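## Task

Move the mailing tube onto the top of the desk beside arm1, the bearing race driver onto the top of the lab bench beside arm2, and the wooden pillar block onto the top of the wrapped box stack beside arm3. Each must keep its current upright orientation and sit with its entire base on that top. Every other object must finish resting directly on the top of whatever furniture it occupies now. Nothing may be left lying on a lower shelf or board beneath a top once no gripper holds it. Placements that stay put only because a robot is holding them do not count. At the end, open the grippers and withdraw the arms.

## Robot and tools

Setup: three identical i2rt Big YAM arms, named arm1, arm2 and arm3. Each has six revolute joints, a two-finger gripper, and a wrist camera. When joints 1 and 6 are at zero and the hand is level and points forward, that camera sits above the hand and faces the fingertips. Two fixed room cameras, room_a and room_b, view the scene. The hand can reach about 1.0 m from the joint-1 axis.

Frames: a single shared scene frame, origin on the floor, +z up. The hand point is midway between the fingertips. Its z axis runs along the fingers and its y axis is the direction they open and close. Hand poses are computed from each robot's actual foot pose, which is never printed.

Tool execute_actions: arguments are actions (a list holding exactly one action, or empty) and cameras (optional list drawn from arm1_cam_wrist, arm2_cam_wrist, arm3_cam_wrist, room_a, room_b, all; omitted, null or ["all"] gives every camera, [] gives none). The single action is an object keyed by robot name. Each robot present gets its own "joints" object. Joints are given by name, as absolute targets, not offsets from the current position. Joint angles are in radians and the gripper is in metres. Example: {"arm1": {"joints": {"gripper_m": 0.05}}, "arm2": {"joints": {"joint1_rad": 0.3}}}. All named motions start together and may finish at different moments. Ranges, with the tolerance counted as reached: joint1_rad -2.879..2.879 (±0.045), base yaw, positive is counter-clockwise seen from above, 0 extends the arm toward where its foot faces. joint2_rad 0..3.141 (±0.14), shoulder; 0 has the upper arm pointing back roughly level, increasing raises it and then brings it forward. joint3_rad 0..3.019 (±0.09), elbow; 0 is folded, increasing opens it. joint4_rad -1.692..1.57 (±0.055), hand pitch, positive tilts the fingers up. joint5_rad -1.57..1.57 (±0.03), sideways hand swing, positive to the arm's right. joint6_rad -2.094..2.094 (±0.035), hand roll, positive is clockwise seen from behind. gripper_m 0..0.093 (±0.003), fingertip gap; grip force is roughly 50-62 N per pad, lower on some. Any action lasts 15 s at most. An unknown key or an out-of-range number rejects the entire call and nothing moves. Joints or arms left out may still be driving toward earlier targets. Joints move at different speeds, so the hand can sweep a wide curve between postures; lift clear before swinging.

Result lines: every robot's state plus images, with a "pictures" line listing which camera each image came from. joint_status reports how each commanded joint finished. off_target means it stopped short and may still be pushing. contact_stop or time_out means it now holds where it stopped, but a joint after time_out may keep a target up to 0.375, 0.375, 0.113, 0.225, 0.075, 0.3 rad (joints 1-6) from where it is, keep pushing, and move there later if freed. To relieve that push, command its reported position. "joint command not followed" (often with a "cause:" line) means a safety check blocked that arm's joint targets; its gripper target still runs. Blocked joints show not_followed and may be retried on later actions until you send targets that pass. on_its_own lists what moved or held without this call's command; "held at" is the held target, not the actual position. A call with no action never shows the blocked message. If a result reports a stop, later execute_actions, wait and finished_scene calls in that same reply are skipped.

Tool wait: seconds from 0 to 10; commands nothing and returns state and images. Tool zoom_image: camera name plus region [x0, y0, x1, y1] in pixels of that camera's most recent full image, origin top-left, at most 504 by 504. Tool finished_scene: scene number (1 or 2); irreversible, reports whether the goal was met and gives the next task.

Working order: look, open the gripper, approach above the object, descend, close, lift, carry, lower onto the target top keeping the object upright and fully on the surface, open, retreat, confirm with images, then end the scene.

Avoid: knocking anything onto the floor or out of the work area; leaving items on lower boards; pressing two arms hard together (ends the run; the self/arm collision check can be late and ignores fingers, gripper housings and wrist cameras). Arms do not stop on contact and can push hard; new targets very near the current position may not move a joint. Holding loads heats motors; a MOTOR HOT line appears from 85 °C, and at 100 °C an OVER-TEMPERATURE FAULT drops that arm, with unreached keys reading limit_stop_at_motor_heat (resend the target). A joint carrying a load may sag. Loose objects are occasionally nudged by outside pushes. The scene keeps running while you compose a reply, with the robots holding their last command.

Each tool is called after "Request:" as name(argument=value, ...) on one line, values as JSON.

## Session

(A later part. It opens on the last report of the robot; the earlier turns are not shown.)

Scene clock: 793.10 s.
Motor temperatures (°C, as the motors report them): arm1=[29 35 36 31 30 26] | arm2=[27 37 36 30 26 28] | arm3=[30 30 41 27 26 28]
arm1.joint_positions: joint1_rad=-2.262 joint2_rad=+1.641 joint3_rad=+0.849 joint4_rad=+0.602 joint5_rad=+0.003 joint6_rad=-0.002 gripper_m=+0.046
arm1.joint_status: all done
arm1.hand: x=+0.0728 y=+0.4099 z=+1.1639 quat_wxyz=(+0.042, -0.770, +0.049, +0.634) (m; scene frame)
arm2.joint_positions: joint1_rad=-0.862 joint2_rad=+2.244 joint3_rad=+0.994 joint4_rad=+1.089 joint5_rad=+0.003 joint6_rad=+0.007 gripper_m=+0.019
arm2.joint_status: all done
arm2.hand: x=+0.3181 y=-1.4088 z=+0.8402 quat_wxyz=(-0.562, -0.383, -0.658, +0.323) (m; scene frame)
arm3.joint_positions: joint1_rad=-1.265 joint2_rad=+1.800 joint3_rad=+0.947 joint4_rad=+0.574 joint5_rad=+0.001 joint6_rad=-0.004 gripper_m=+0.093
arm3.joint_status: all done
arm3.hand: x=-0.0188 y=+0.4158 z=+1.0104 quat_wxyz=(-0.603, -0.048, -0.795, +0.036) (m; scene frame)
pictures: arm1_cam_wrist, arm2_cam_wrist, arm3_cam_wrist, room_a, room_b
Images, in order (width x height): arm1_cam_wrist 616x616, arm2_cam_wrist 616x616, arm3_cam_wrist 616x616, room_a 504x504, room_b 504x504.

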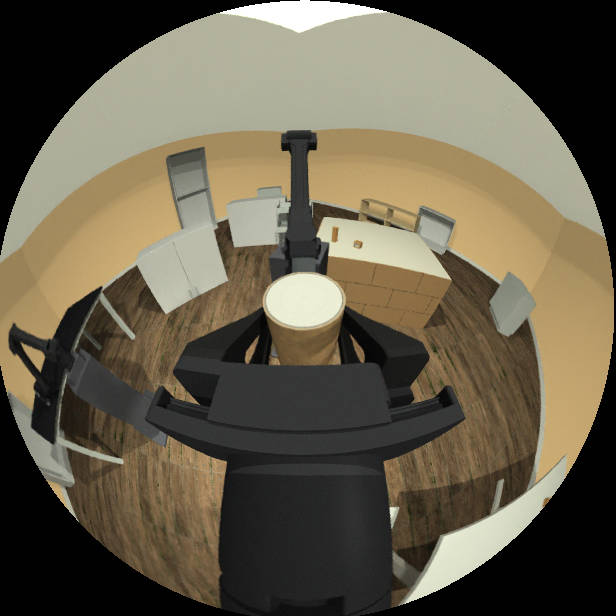

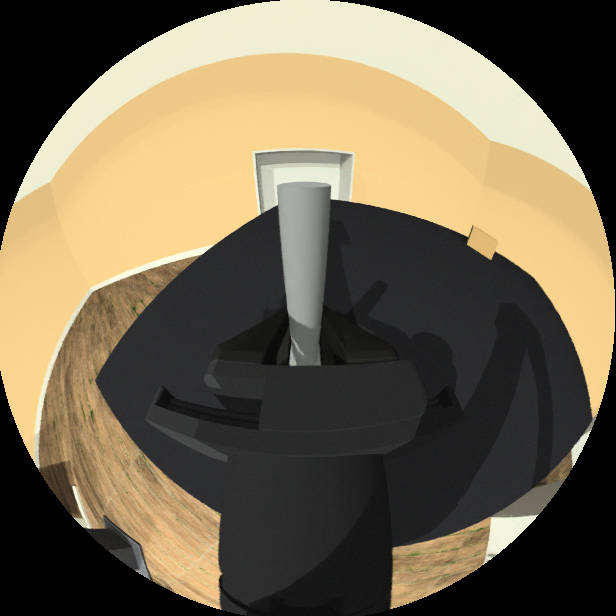

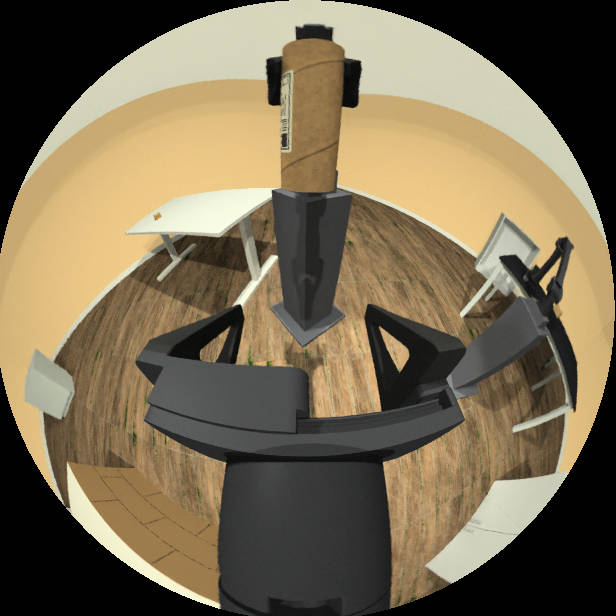

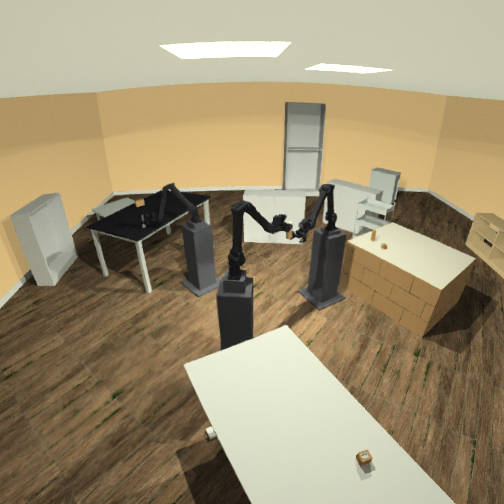

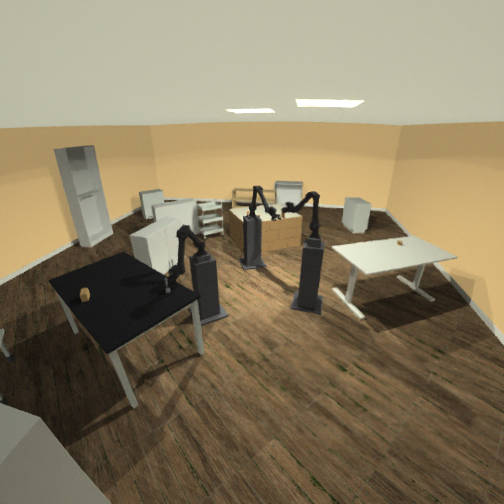

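Request:
execute_actions(actions=[{"arm1": {"joints": {"joint1_rad": 2.0, "joint2_rad": 2.40, "joint3_rad": 0.975, "joint4_rad": 1.265}}, "arm2": {"joints": {"joint2_rad": 2.24, "joint3_rad": 1.025, "joint4_rad": 1.115}}, "arm3": {"joints": {"joint2_rad": 1.68, "joint3_rad": 0.83}}}])

Scene clock: 849.97 s.
Motor temperatures (°C, as the motors report them): arm1=[29 35 35 31 30 26] | arm2=[27 37 36 30 26 28] | arm3=[30 30 41 27 26 28]
arm1.joint_positions: joint1_rad=+2.007 joint2_rad=+2.400 joint3_rad=+0.978 joint4_rad=+1.245 joint5_rad=-0.001 joint6_rad=-0.002 gripper_m=+0.046
arm1.joint_status: all done
arm1.hand: x=+1.0434 y=+0.8723 z=+0.8966 quat_wxyz=(-0.564, +0.369, -0.672, -0.307) (m; scene frame)
arm2.joint_positions: joint1_rad=-0.862 joint2_rad=+2.245 joint3_rad=+0.994 joint4_rad=+1.089 joint5_rad=+0.003 joint6_rad=+0.007 gripper_m=+0.019
arm2.joint_status: all done
arm2.hand: x=+0.3181 y=-1.4087 z=+0.8399 quat_wxyz=(-0.562, -0.383, -0.658, +0.323) (m; scene frame)
arm3.joint_positions: joint1_rad=-1.265 joint2_rad=+1.683 joint3_rad=+0.830 joint4_rad=+0.579 joint5_rad=+0.001 joint6_rad=-0.004 gripper_m=+0.093
arm3.joint_status: all done
arm3.hand: x=-0.0605 y=+0.4208 z=+1.0263 quat_wxyz=(-0.604, -0.048, -0.794, +0.036) (m; scene frame)
pictures: arm1_cam_wrist, arm2_cam_wrist, arm3_cam_wrist, room_a, room_b
Images, in order (width x height): arm1_cam_wrist 616x616, arm2_cam_wrist 616x616, arm3_cam_wrist 616x616, room_a 504x504, room_b 504x504.

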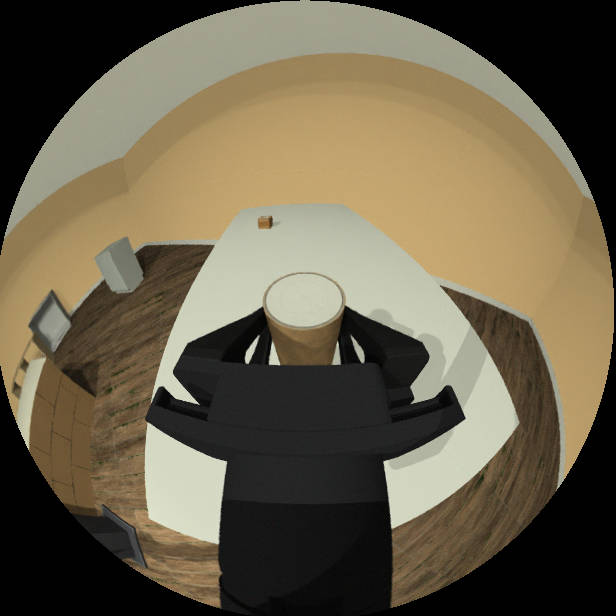

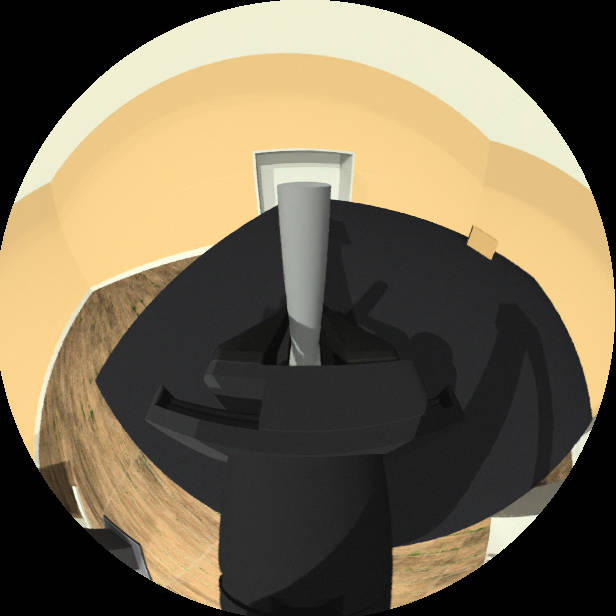

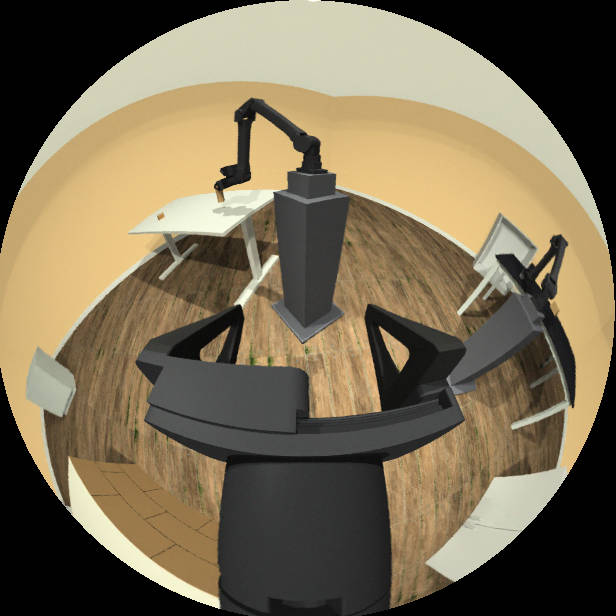

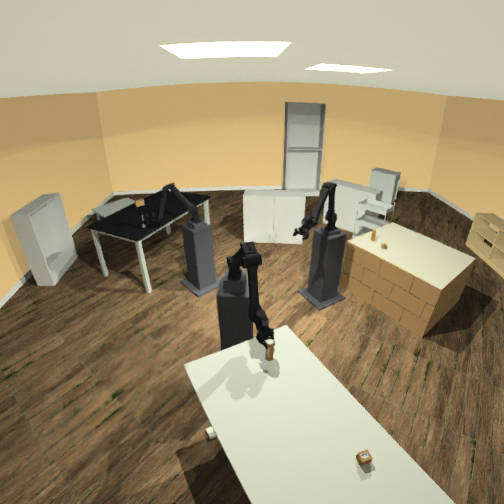

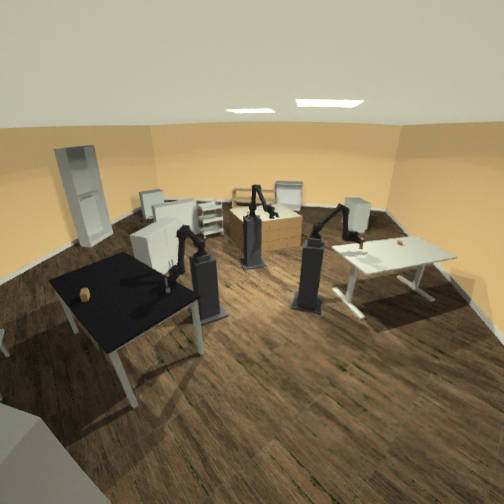

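Request:
zoom_image(camera="room_b", region=[130, 240, 210, 310])

Request:
zoom_image(camera="room_a", region=[230, 310, 310, 390])

Region (130, 240, 210, 310) of room_b's 504x504 image, scaled by 6.300, with more detail than that image has; it fills the top 441 rows of this view, and the rest is white.

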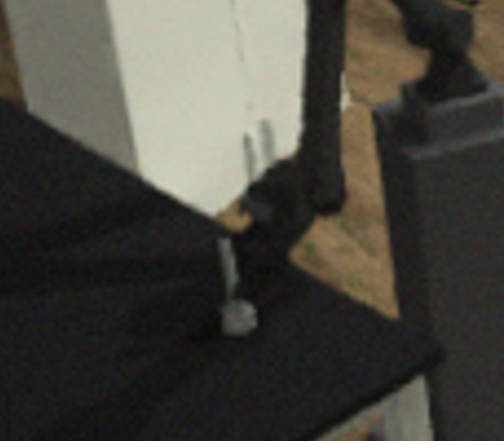

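Region (230, 310, 310, 390) of room_a's 504x504 image, scaled by 6.300, with more detail than that image has.

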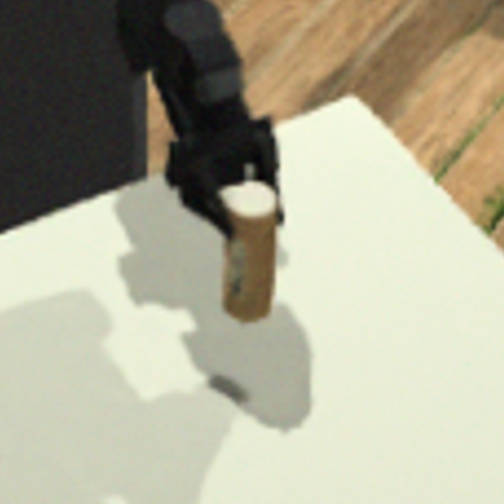

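Request:
execute_actions(actions=[{"arm1": {"joints": {"joint2_rad": 2.505, "joint4_rad": 1.325}}, "arm2": {"joints": {"joint2_rad": 2.25, "joint3_rad": 1.005, "joint4_rad": 1.095}}}], cameras=["room_a", "arm3_cam_wrist", "room_b"])

Scene clock: 871.60 s.
Motor temperatures (°C, as the motors report them): arm1=[29 36 34 31 30 26] | arm2=[27 37 35 30 26 28] | arm3=[30 30 40 27 26 28]
arm1.joint_positions: joint1_rad=+2.007 joint2_rad=+2.503 joint3_rad=+0.978 joint4_rad=+1.308 joint5_rad=-0.001 joint6_rad=-0.002 gripper_m=+0.046
arm1.joint_status: all done
arm1.hand: x=+1.0318 y=+0.8540 z=+0.8485 quat_wxyz=(-0.551, +0.375, -0.683, -0.299) (m; scene frame)
arm2.joint_positions: joint1_rad=-0.862 joint2_rad=+2.246 joint3_rad=+0.994 joint4_rad=+1.089 joint5_rad=+0.003 joint6_rad=+0.007 gripper_m=+0.019
arm2.joint_status: all done
arm2.hand: x=+0.3180 y=-1.4086 z=+0.8394 quat_wxyz=(-0.562, -0.383, -0.658, +0.323) (m; scene frame)
arm3.joint_positions: joint1_rad=-1.265 joint2_rad=+1.683 joint3_rad=+0.830 joint4_rad=+0.579 joint5_rad=+0.001 joint6_rad=-0.004 gripper_m=+0.093
arm3.joint_status: not commanded
arm3.hand: x=-0.0605 y=+0.4208 z=+1.0263 quat_wxyz=(-0.604, -0.048, -0.794, +0.036) (m; scene frame)
pictures: arm3_cam_wrist, room_a, room_b
Images, in order (width x height): arm3_cam_wrist 616x616, room_a 504x504, room_b 504x504.

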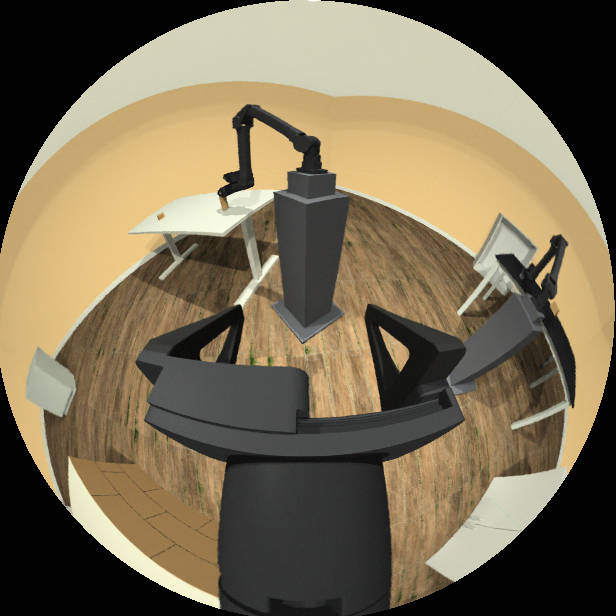

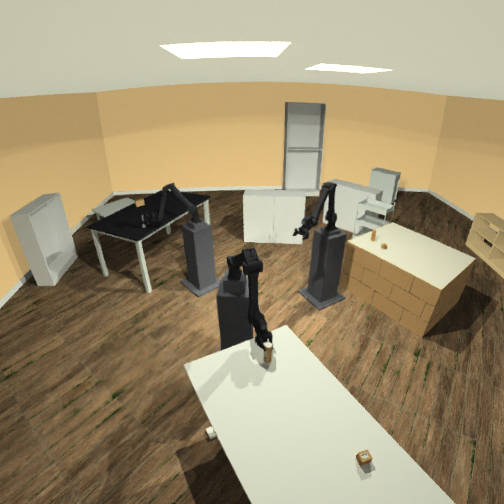

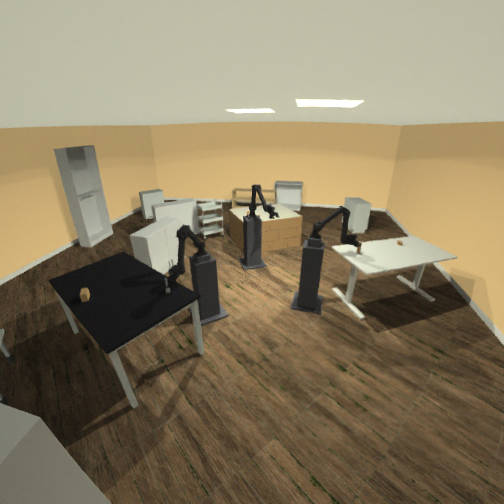

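Request:
zoom_image(camera="room_a", region=[240, 320, 300, 380])

Request:
zoom_image(camera="arm3_cam_wrist", region=[195, 165, 265, 225])

Region (240, 320, 300, 380) of room_a's 504x504 image, scaled by 8.400, with more detail than that image has.

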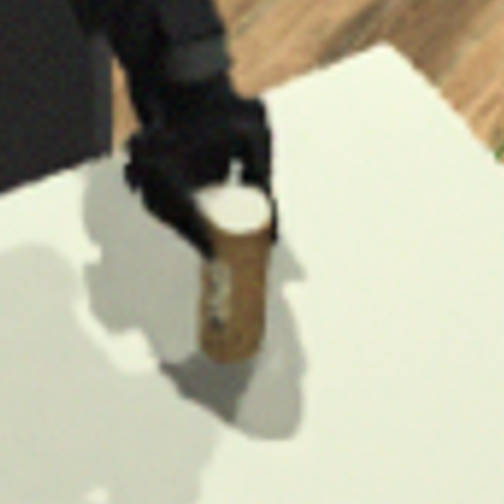

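Region (195, 165, 265, 225) of arm3_cam_wrist's 616x616 image, scaled by 7.200, with more detail than that image has; it fills the top 432 rows of this view, and the rest is white.

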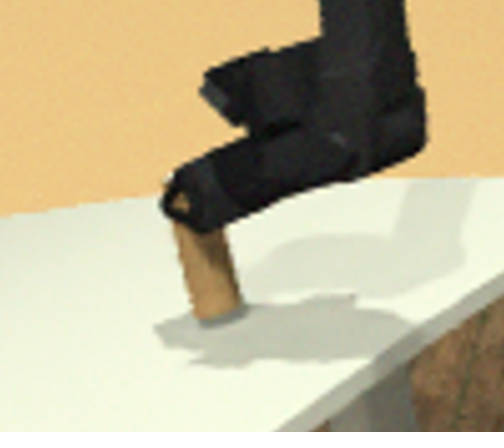

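Request:
execute_actions(actions=[{"arm1": {"joints": {"joint2_rad": 2.545, "joint4_rad": 1.355}}, "arm2": {"joints": {"gripper_m": 0.093}}}], cameras=["room_a", "arm3_cam_wrist", "room_b", "arm2_cam_wrist"])

Scene clock: 881.60 s.
Motor temperatures (°C, as the motors report them): arm1=[29 36 34 31 30 26] | arm2=[27 37 35 30 26 28] | arm3=[30 30 40 27 26 28]
arm1.joint_positions: joint1_rad=+2.007 joint2_rad=+2.526 joint3_rad=+0.978 joint4_rad=+1.335 joint5_rad=-0.001 joint6_rad=-0.002 gripper_m=+0.046
arm1.joint_status: all done
arm1.hand: x=+1.0293 y=+0.8501 z=+0.8414 quat_wxyz=(-0.552, +0.375, -0.682, -0.300) (m; scene frame)
arm2.joint_positions: joint1_rad=-0.862 joint2_rad=+2.246 joint3_rad=+0.994 joint4_rad=+1.089 joint5_rad=+0.003 joint6_rad=+0.007 gripper_m=+0.093
arm2.joint_status: all done
arm2.hand: x=+0.3180 y=-1.4086 z=+0.8394 quat_wxyz=(-0.562, -0.383, -0.658, +0.323) (m; scene frame)
arm3.joint_positions: joint1_rad=-1.265 joint2_rad=+1.683 joint3_rad=+0.830 joint4_rad=+0.579 joint5_rad=+0.001 joint6_rad=-0.004 gripper_m=+0.093
arm3.joint_status: not commanded
arm3.hand: x=-0.0605 y=+0.4208 z=+1.0263 quat_wxyz=(-0.604, -0.048, -0.794, +0.036) (m; scene frame)
pictures: arm2_cam_wrist, arm3_cam_wrist, room_a, room_b
Images, in order (width x height): arm2_cam_wrist 616x616, arm3_cam_wrist 616x616, room_a 504x504, room_b 504x504.

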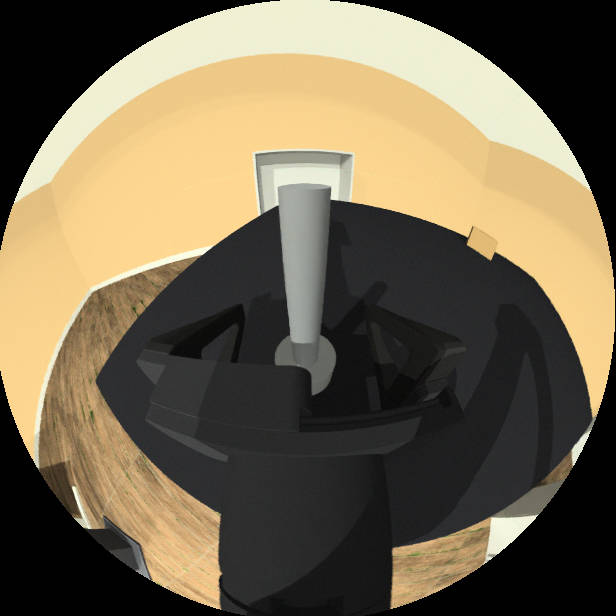

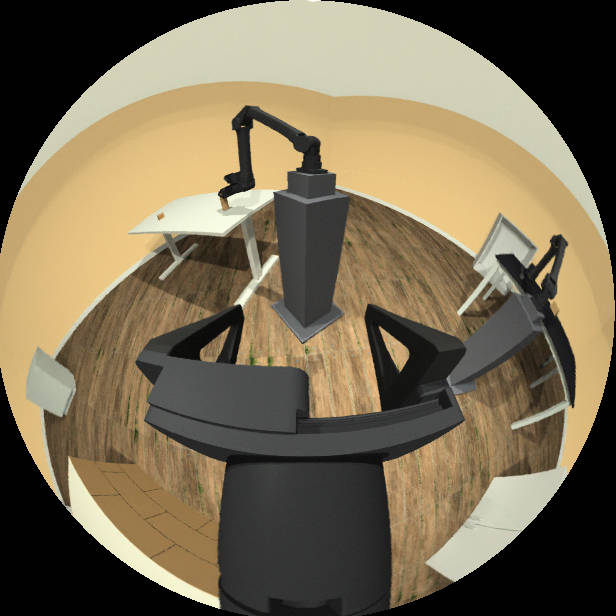

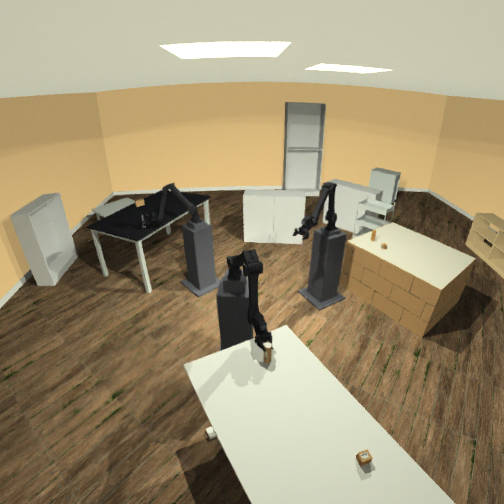

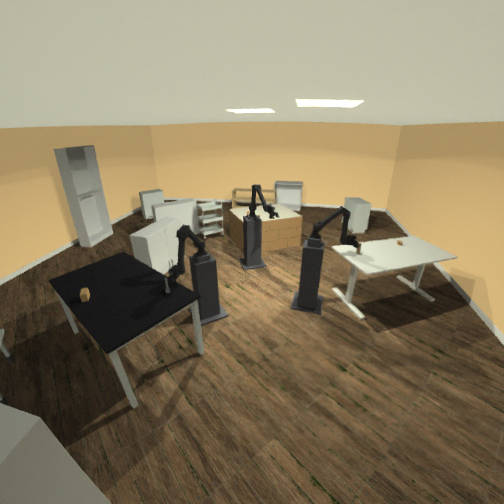

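Request:
execute_actions(actions=[{"arm1": {"joints": {"joint2_rad": 2.565}}}], cameras=["room_a", "arm3_cam_wrist"])

Scene clock: 893.57 s.
Motor temperatures (°C, as the motors report them): arm1=[29 36 34 31 30 26] | arm2=[27 37 35 30 26 28] | arm3=[30 30 40 27 26 28]
arm1.joint_positions: joint1_rad=+2.007 joint2_rad=+2.542 joint3_rad=+0.978 joint4_rad=+1.339 joint5_rad=-0.001 joint6_rad=-0.002 gripper_m=+0.046
arm1.joint_status: all done
arm1.hand: x=+1.0270 y=+0.8465 z=+0.8326 quat_wxyz=(-0.548, +0.377, -0.685, -0.298) (m; scene frame)
arm2.joint_positions: joint1_rad=-0.862 joint2_rad=+2.246 joint3_rad=+0.994 joint4_rad=+1.089 joint5_rad=+0.003 joint6_rad=+0.007 gripper_m=+0.093
arm2.joint_status: not commanded
arm2.hand: x=+0.3180 y=-1.4086 z=+0.8394 quat_wxyz=(-0.562, -0.383, -0.658, +0.323) (m; scene frame)
arm3.joint_positions: joint1_rad=-1.265 joint2_rad=+1.683 joint3_rad=+0.830 joint4_rad=+0.579 joint5_rad=+0.001 joint6_rad=-0.004 gripper_m=+0.093
arm3.joint_status: not commanded
arm3.hand: x=-0.0605 y=+0.4208 z=+1.0263 quat_wxyz=(-0.604, -0.048, -0.794, +0.036) (m; scene frame)
pictures: arm3_cam_wrist, room_a
Images, in order (width x height): arm3_cam_wrist 616x616, room_a 504x504.

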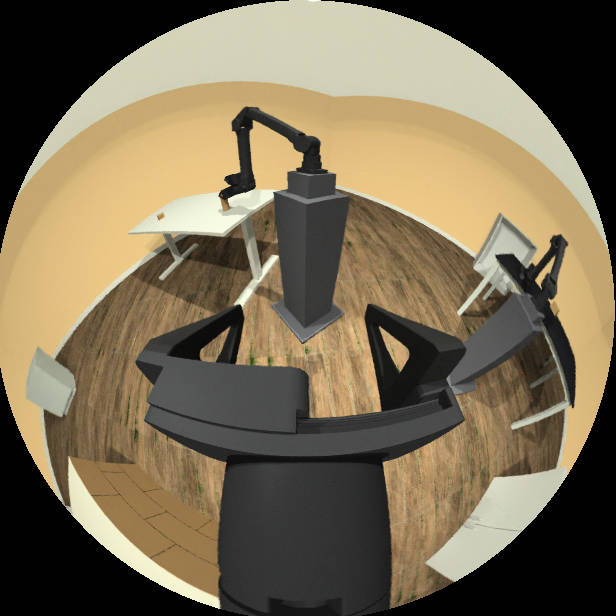

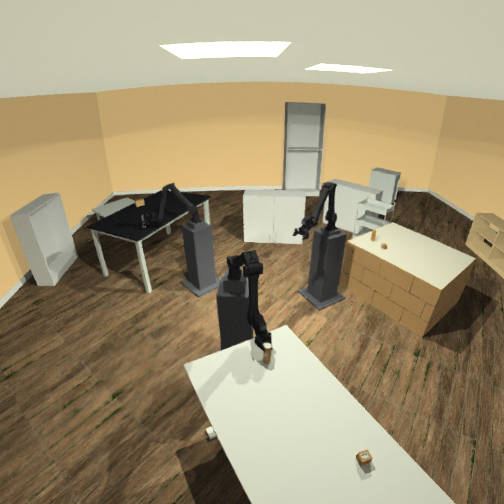

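Request:
zoom_image(camera="arm3_cam_wrist", region=[200, 175, 250, 220])

Request:
zoom_image(camera="room_a", region=[245, 330, 290, 375])

Region (200, 175, 250, 220) of arm3_cam_wrist's 616x616 image, scaled by 10.080, with more detail than that image has; it fills the top 454 rows of this view, and the rest is white.

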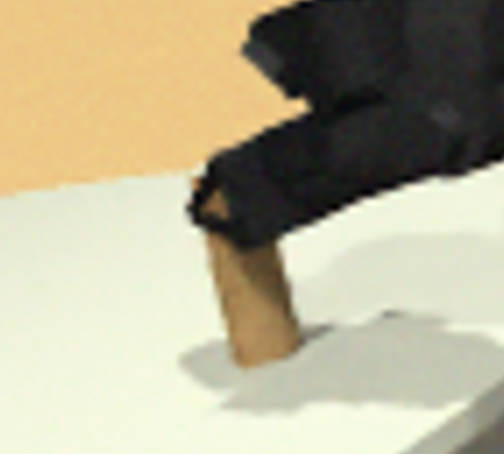

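Region (245, 330, 290, 375) of room_a's 504x504 image, scaled by 11.200, with more detail than that image has.

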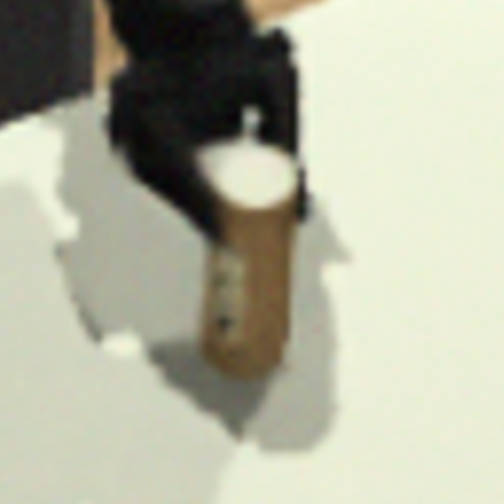

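Request:
execute_actions(actions=[{"arm1": {"joints": {"joint2_rad": 2.545, "gripper_m": 0.085}}}], cameras=["arm1_cam_wrist", "arm3_cam_wrist"])

Scene clock: 902.57 s.
Motor temperatures (°C, as the motors report them): arm1=[29 35 34 31 30 26] | arm2=[27 37 34 30 26 28] | arm3=[30 30 40 27 26 28]
arm1.joint_positions: joint1_rad=+2.007 joint2_rad=+2.542 joint3_rad=+0.978 joint4_rad=+1.339 joint5_rad=-0.001 joint6_rad=-0.002 gripper_m=+0.085
arm1.joint_status: all done
arm1.hand: x=+1.0270 y=+0.8465 z=+0.8326 quat_wxyz=(-0.548, +0.377, -0.685, -0.298) (m; scene frame)
arm2.joint_positions: joint1_rad=-0.862 joint2_rad=+2.246 joint3_rad=+0.994 joint4_rad=+1.089 joint5_rad=+0.003 joint6_rad=+0.007 gripper_m=+0.093
arm2.joint_status: not commanded
arm2.hand: x=+0.3180 y=-1.4086 z=+0.8394 quat_wxyz=(-0.562, -0.383, -0.658, +0.323) (m; scene frame)
arm3.joint_positions: joint1_rad=-1.265 joint2_rad=+1.683 joint3_rad=+0.830 joint4_rad=+0.579 joint5_rad=+0.001 joint6_rad=-0.004 gripper_m=+0.093
arm3.joint_status: not commanded
arm3.hand: x=-0.0605 y=+0.4208 z=+1.0263 quat_wxyz=(-0.604, -0.048, -0.794, +0.036) (m; scene frame)
pictures: arm1_cam_wrist, arm3_cam_wrist
Images, in order (width x height): arm1_cam_wrist 616x616, arm3_cam_wrist 616x616.

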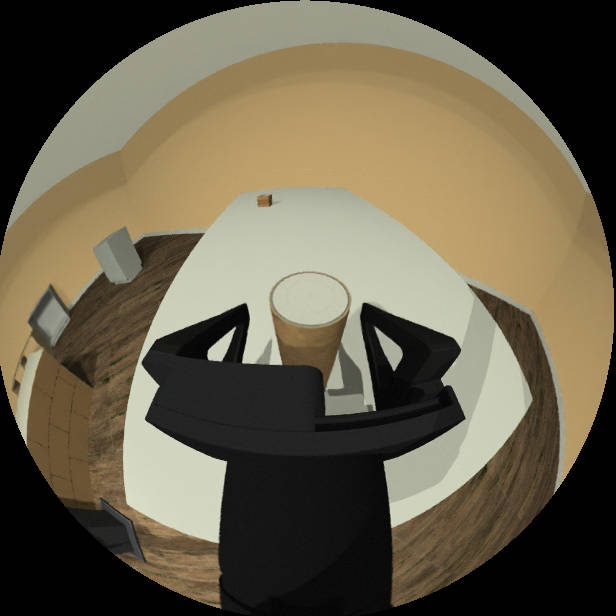

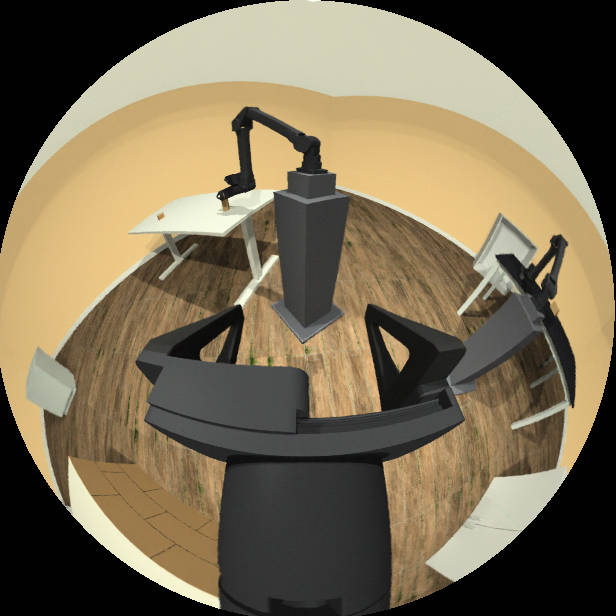

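Request:
execute_actions(actions=[{"arm1": {"joints": {"joint2_rad": 2.25, "joint3_rad": 0.68}}, "arm2": {"joints": {"joint2_rad": 1.95, "joint3_rad": 0.69}}}])

Scene clock: 910.43 s.
Motor temperatures (°C, as the motors report them): arm1=[29 36 33 31 30 26] | arm2=[27 37 34 30 26 28] | arm3=[30 30 40 27 26 28]
arm1.joint_positions: joint1_rad=+2.007 joint2_rad=+2.236 joint3_rad=+0.688 joint4_rad=+1.345 joint5_rad=-0.001 joint6_rad=-0.002 gripper_m=+0.085
arm1.joint_status: all done
arm1.hand: x=+0.9961 y=+0.7988 z=+0.9360 quat_wxyz=(-0.555, +0.373, -0.679, -0.302) (m; scene frame)
arm2.joint_positions: joint1_rad=-0.862 joint2_rad=+1.951 joint3_rad=+0.695 joint4_rad=+1.089 joint5_rad=+0.003 joint6_rad=+0.007 gripper_m=+0.093
arm2.joint_status: all done
arm2.hand: x=+0.2741 y=-1.3328 z=+0.9109 quat_wxyz=(-0.560, -0.384, -0.660, +0.322) (m; scene frame)
arm3.joint_positions: joint1_rad=-1.265 joint2_rad=+1.683 joint3_rad=+0.830 joint4_rad=+0.579 joint5_rad=+0.001 joint6_rad=-0.004 gripper_m=+0.093
arm3.joint_status: not commanded
arm3.hand: x=-0.0605 y=+0.4208 z=+1.0263 quat_wxyz=(-0.604, -0.048, -0.794, +0.036) (m; scene frame)
pictures: arm1_cam_wrist, arm2_cam_wrist, arm3_cam_wrist, room_a, room_b
Images, in order (width x height): arm1_cam_wrist 616x616, arm2_cam_wrist 616x616, arm3_cam_wrist 616x616, room_a 504x504, room_b 504x504.

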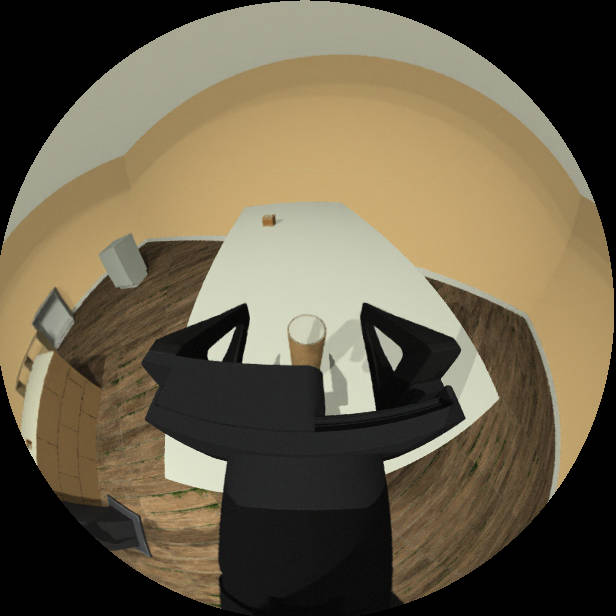

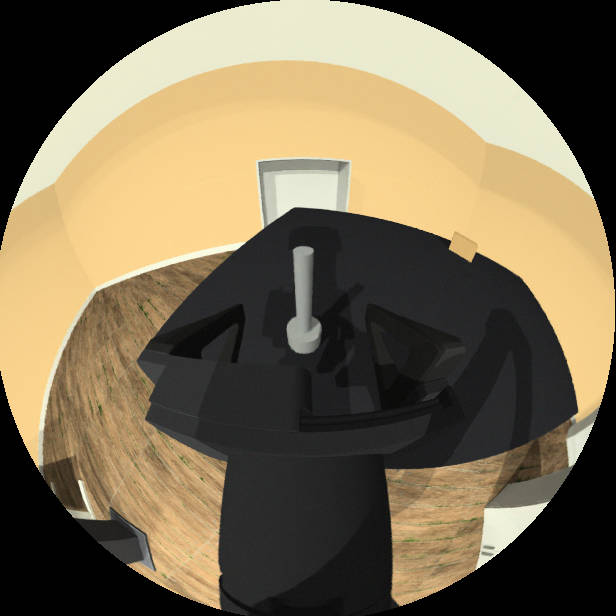

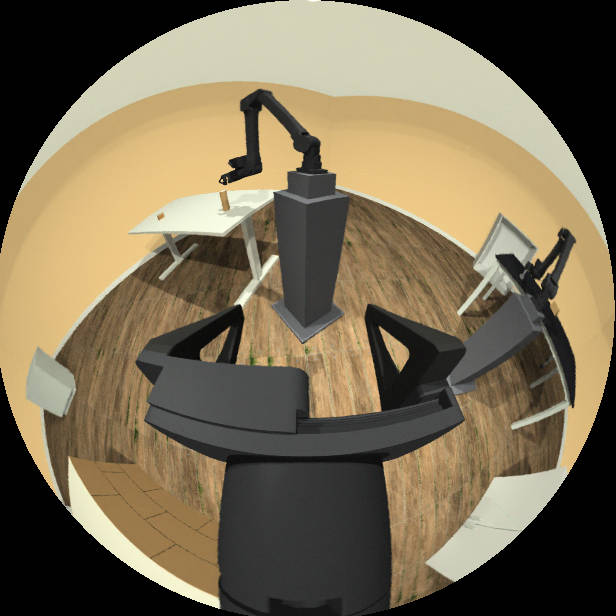

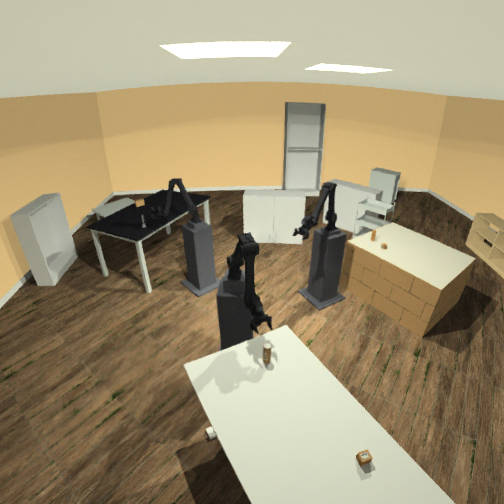

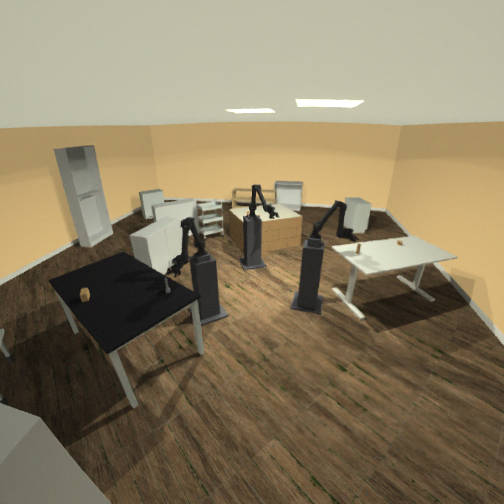

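Request:
zoom_image(camera="room_a", region=[340, 210, 420, 270])

Region (340, 210, 420, 270) of room_a's 504x504 image, scaled by 6.300, with more detail than that image has; it fills the top 378 rows of this view, and the rest is white.

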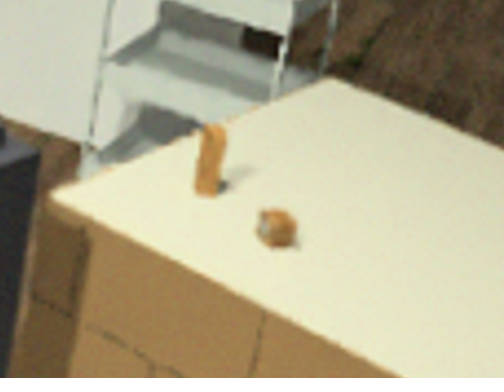

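Request:
finished_scene(scene=2)

The scene is finished: the task was done.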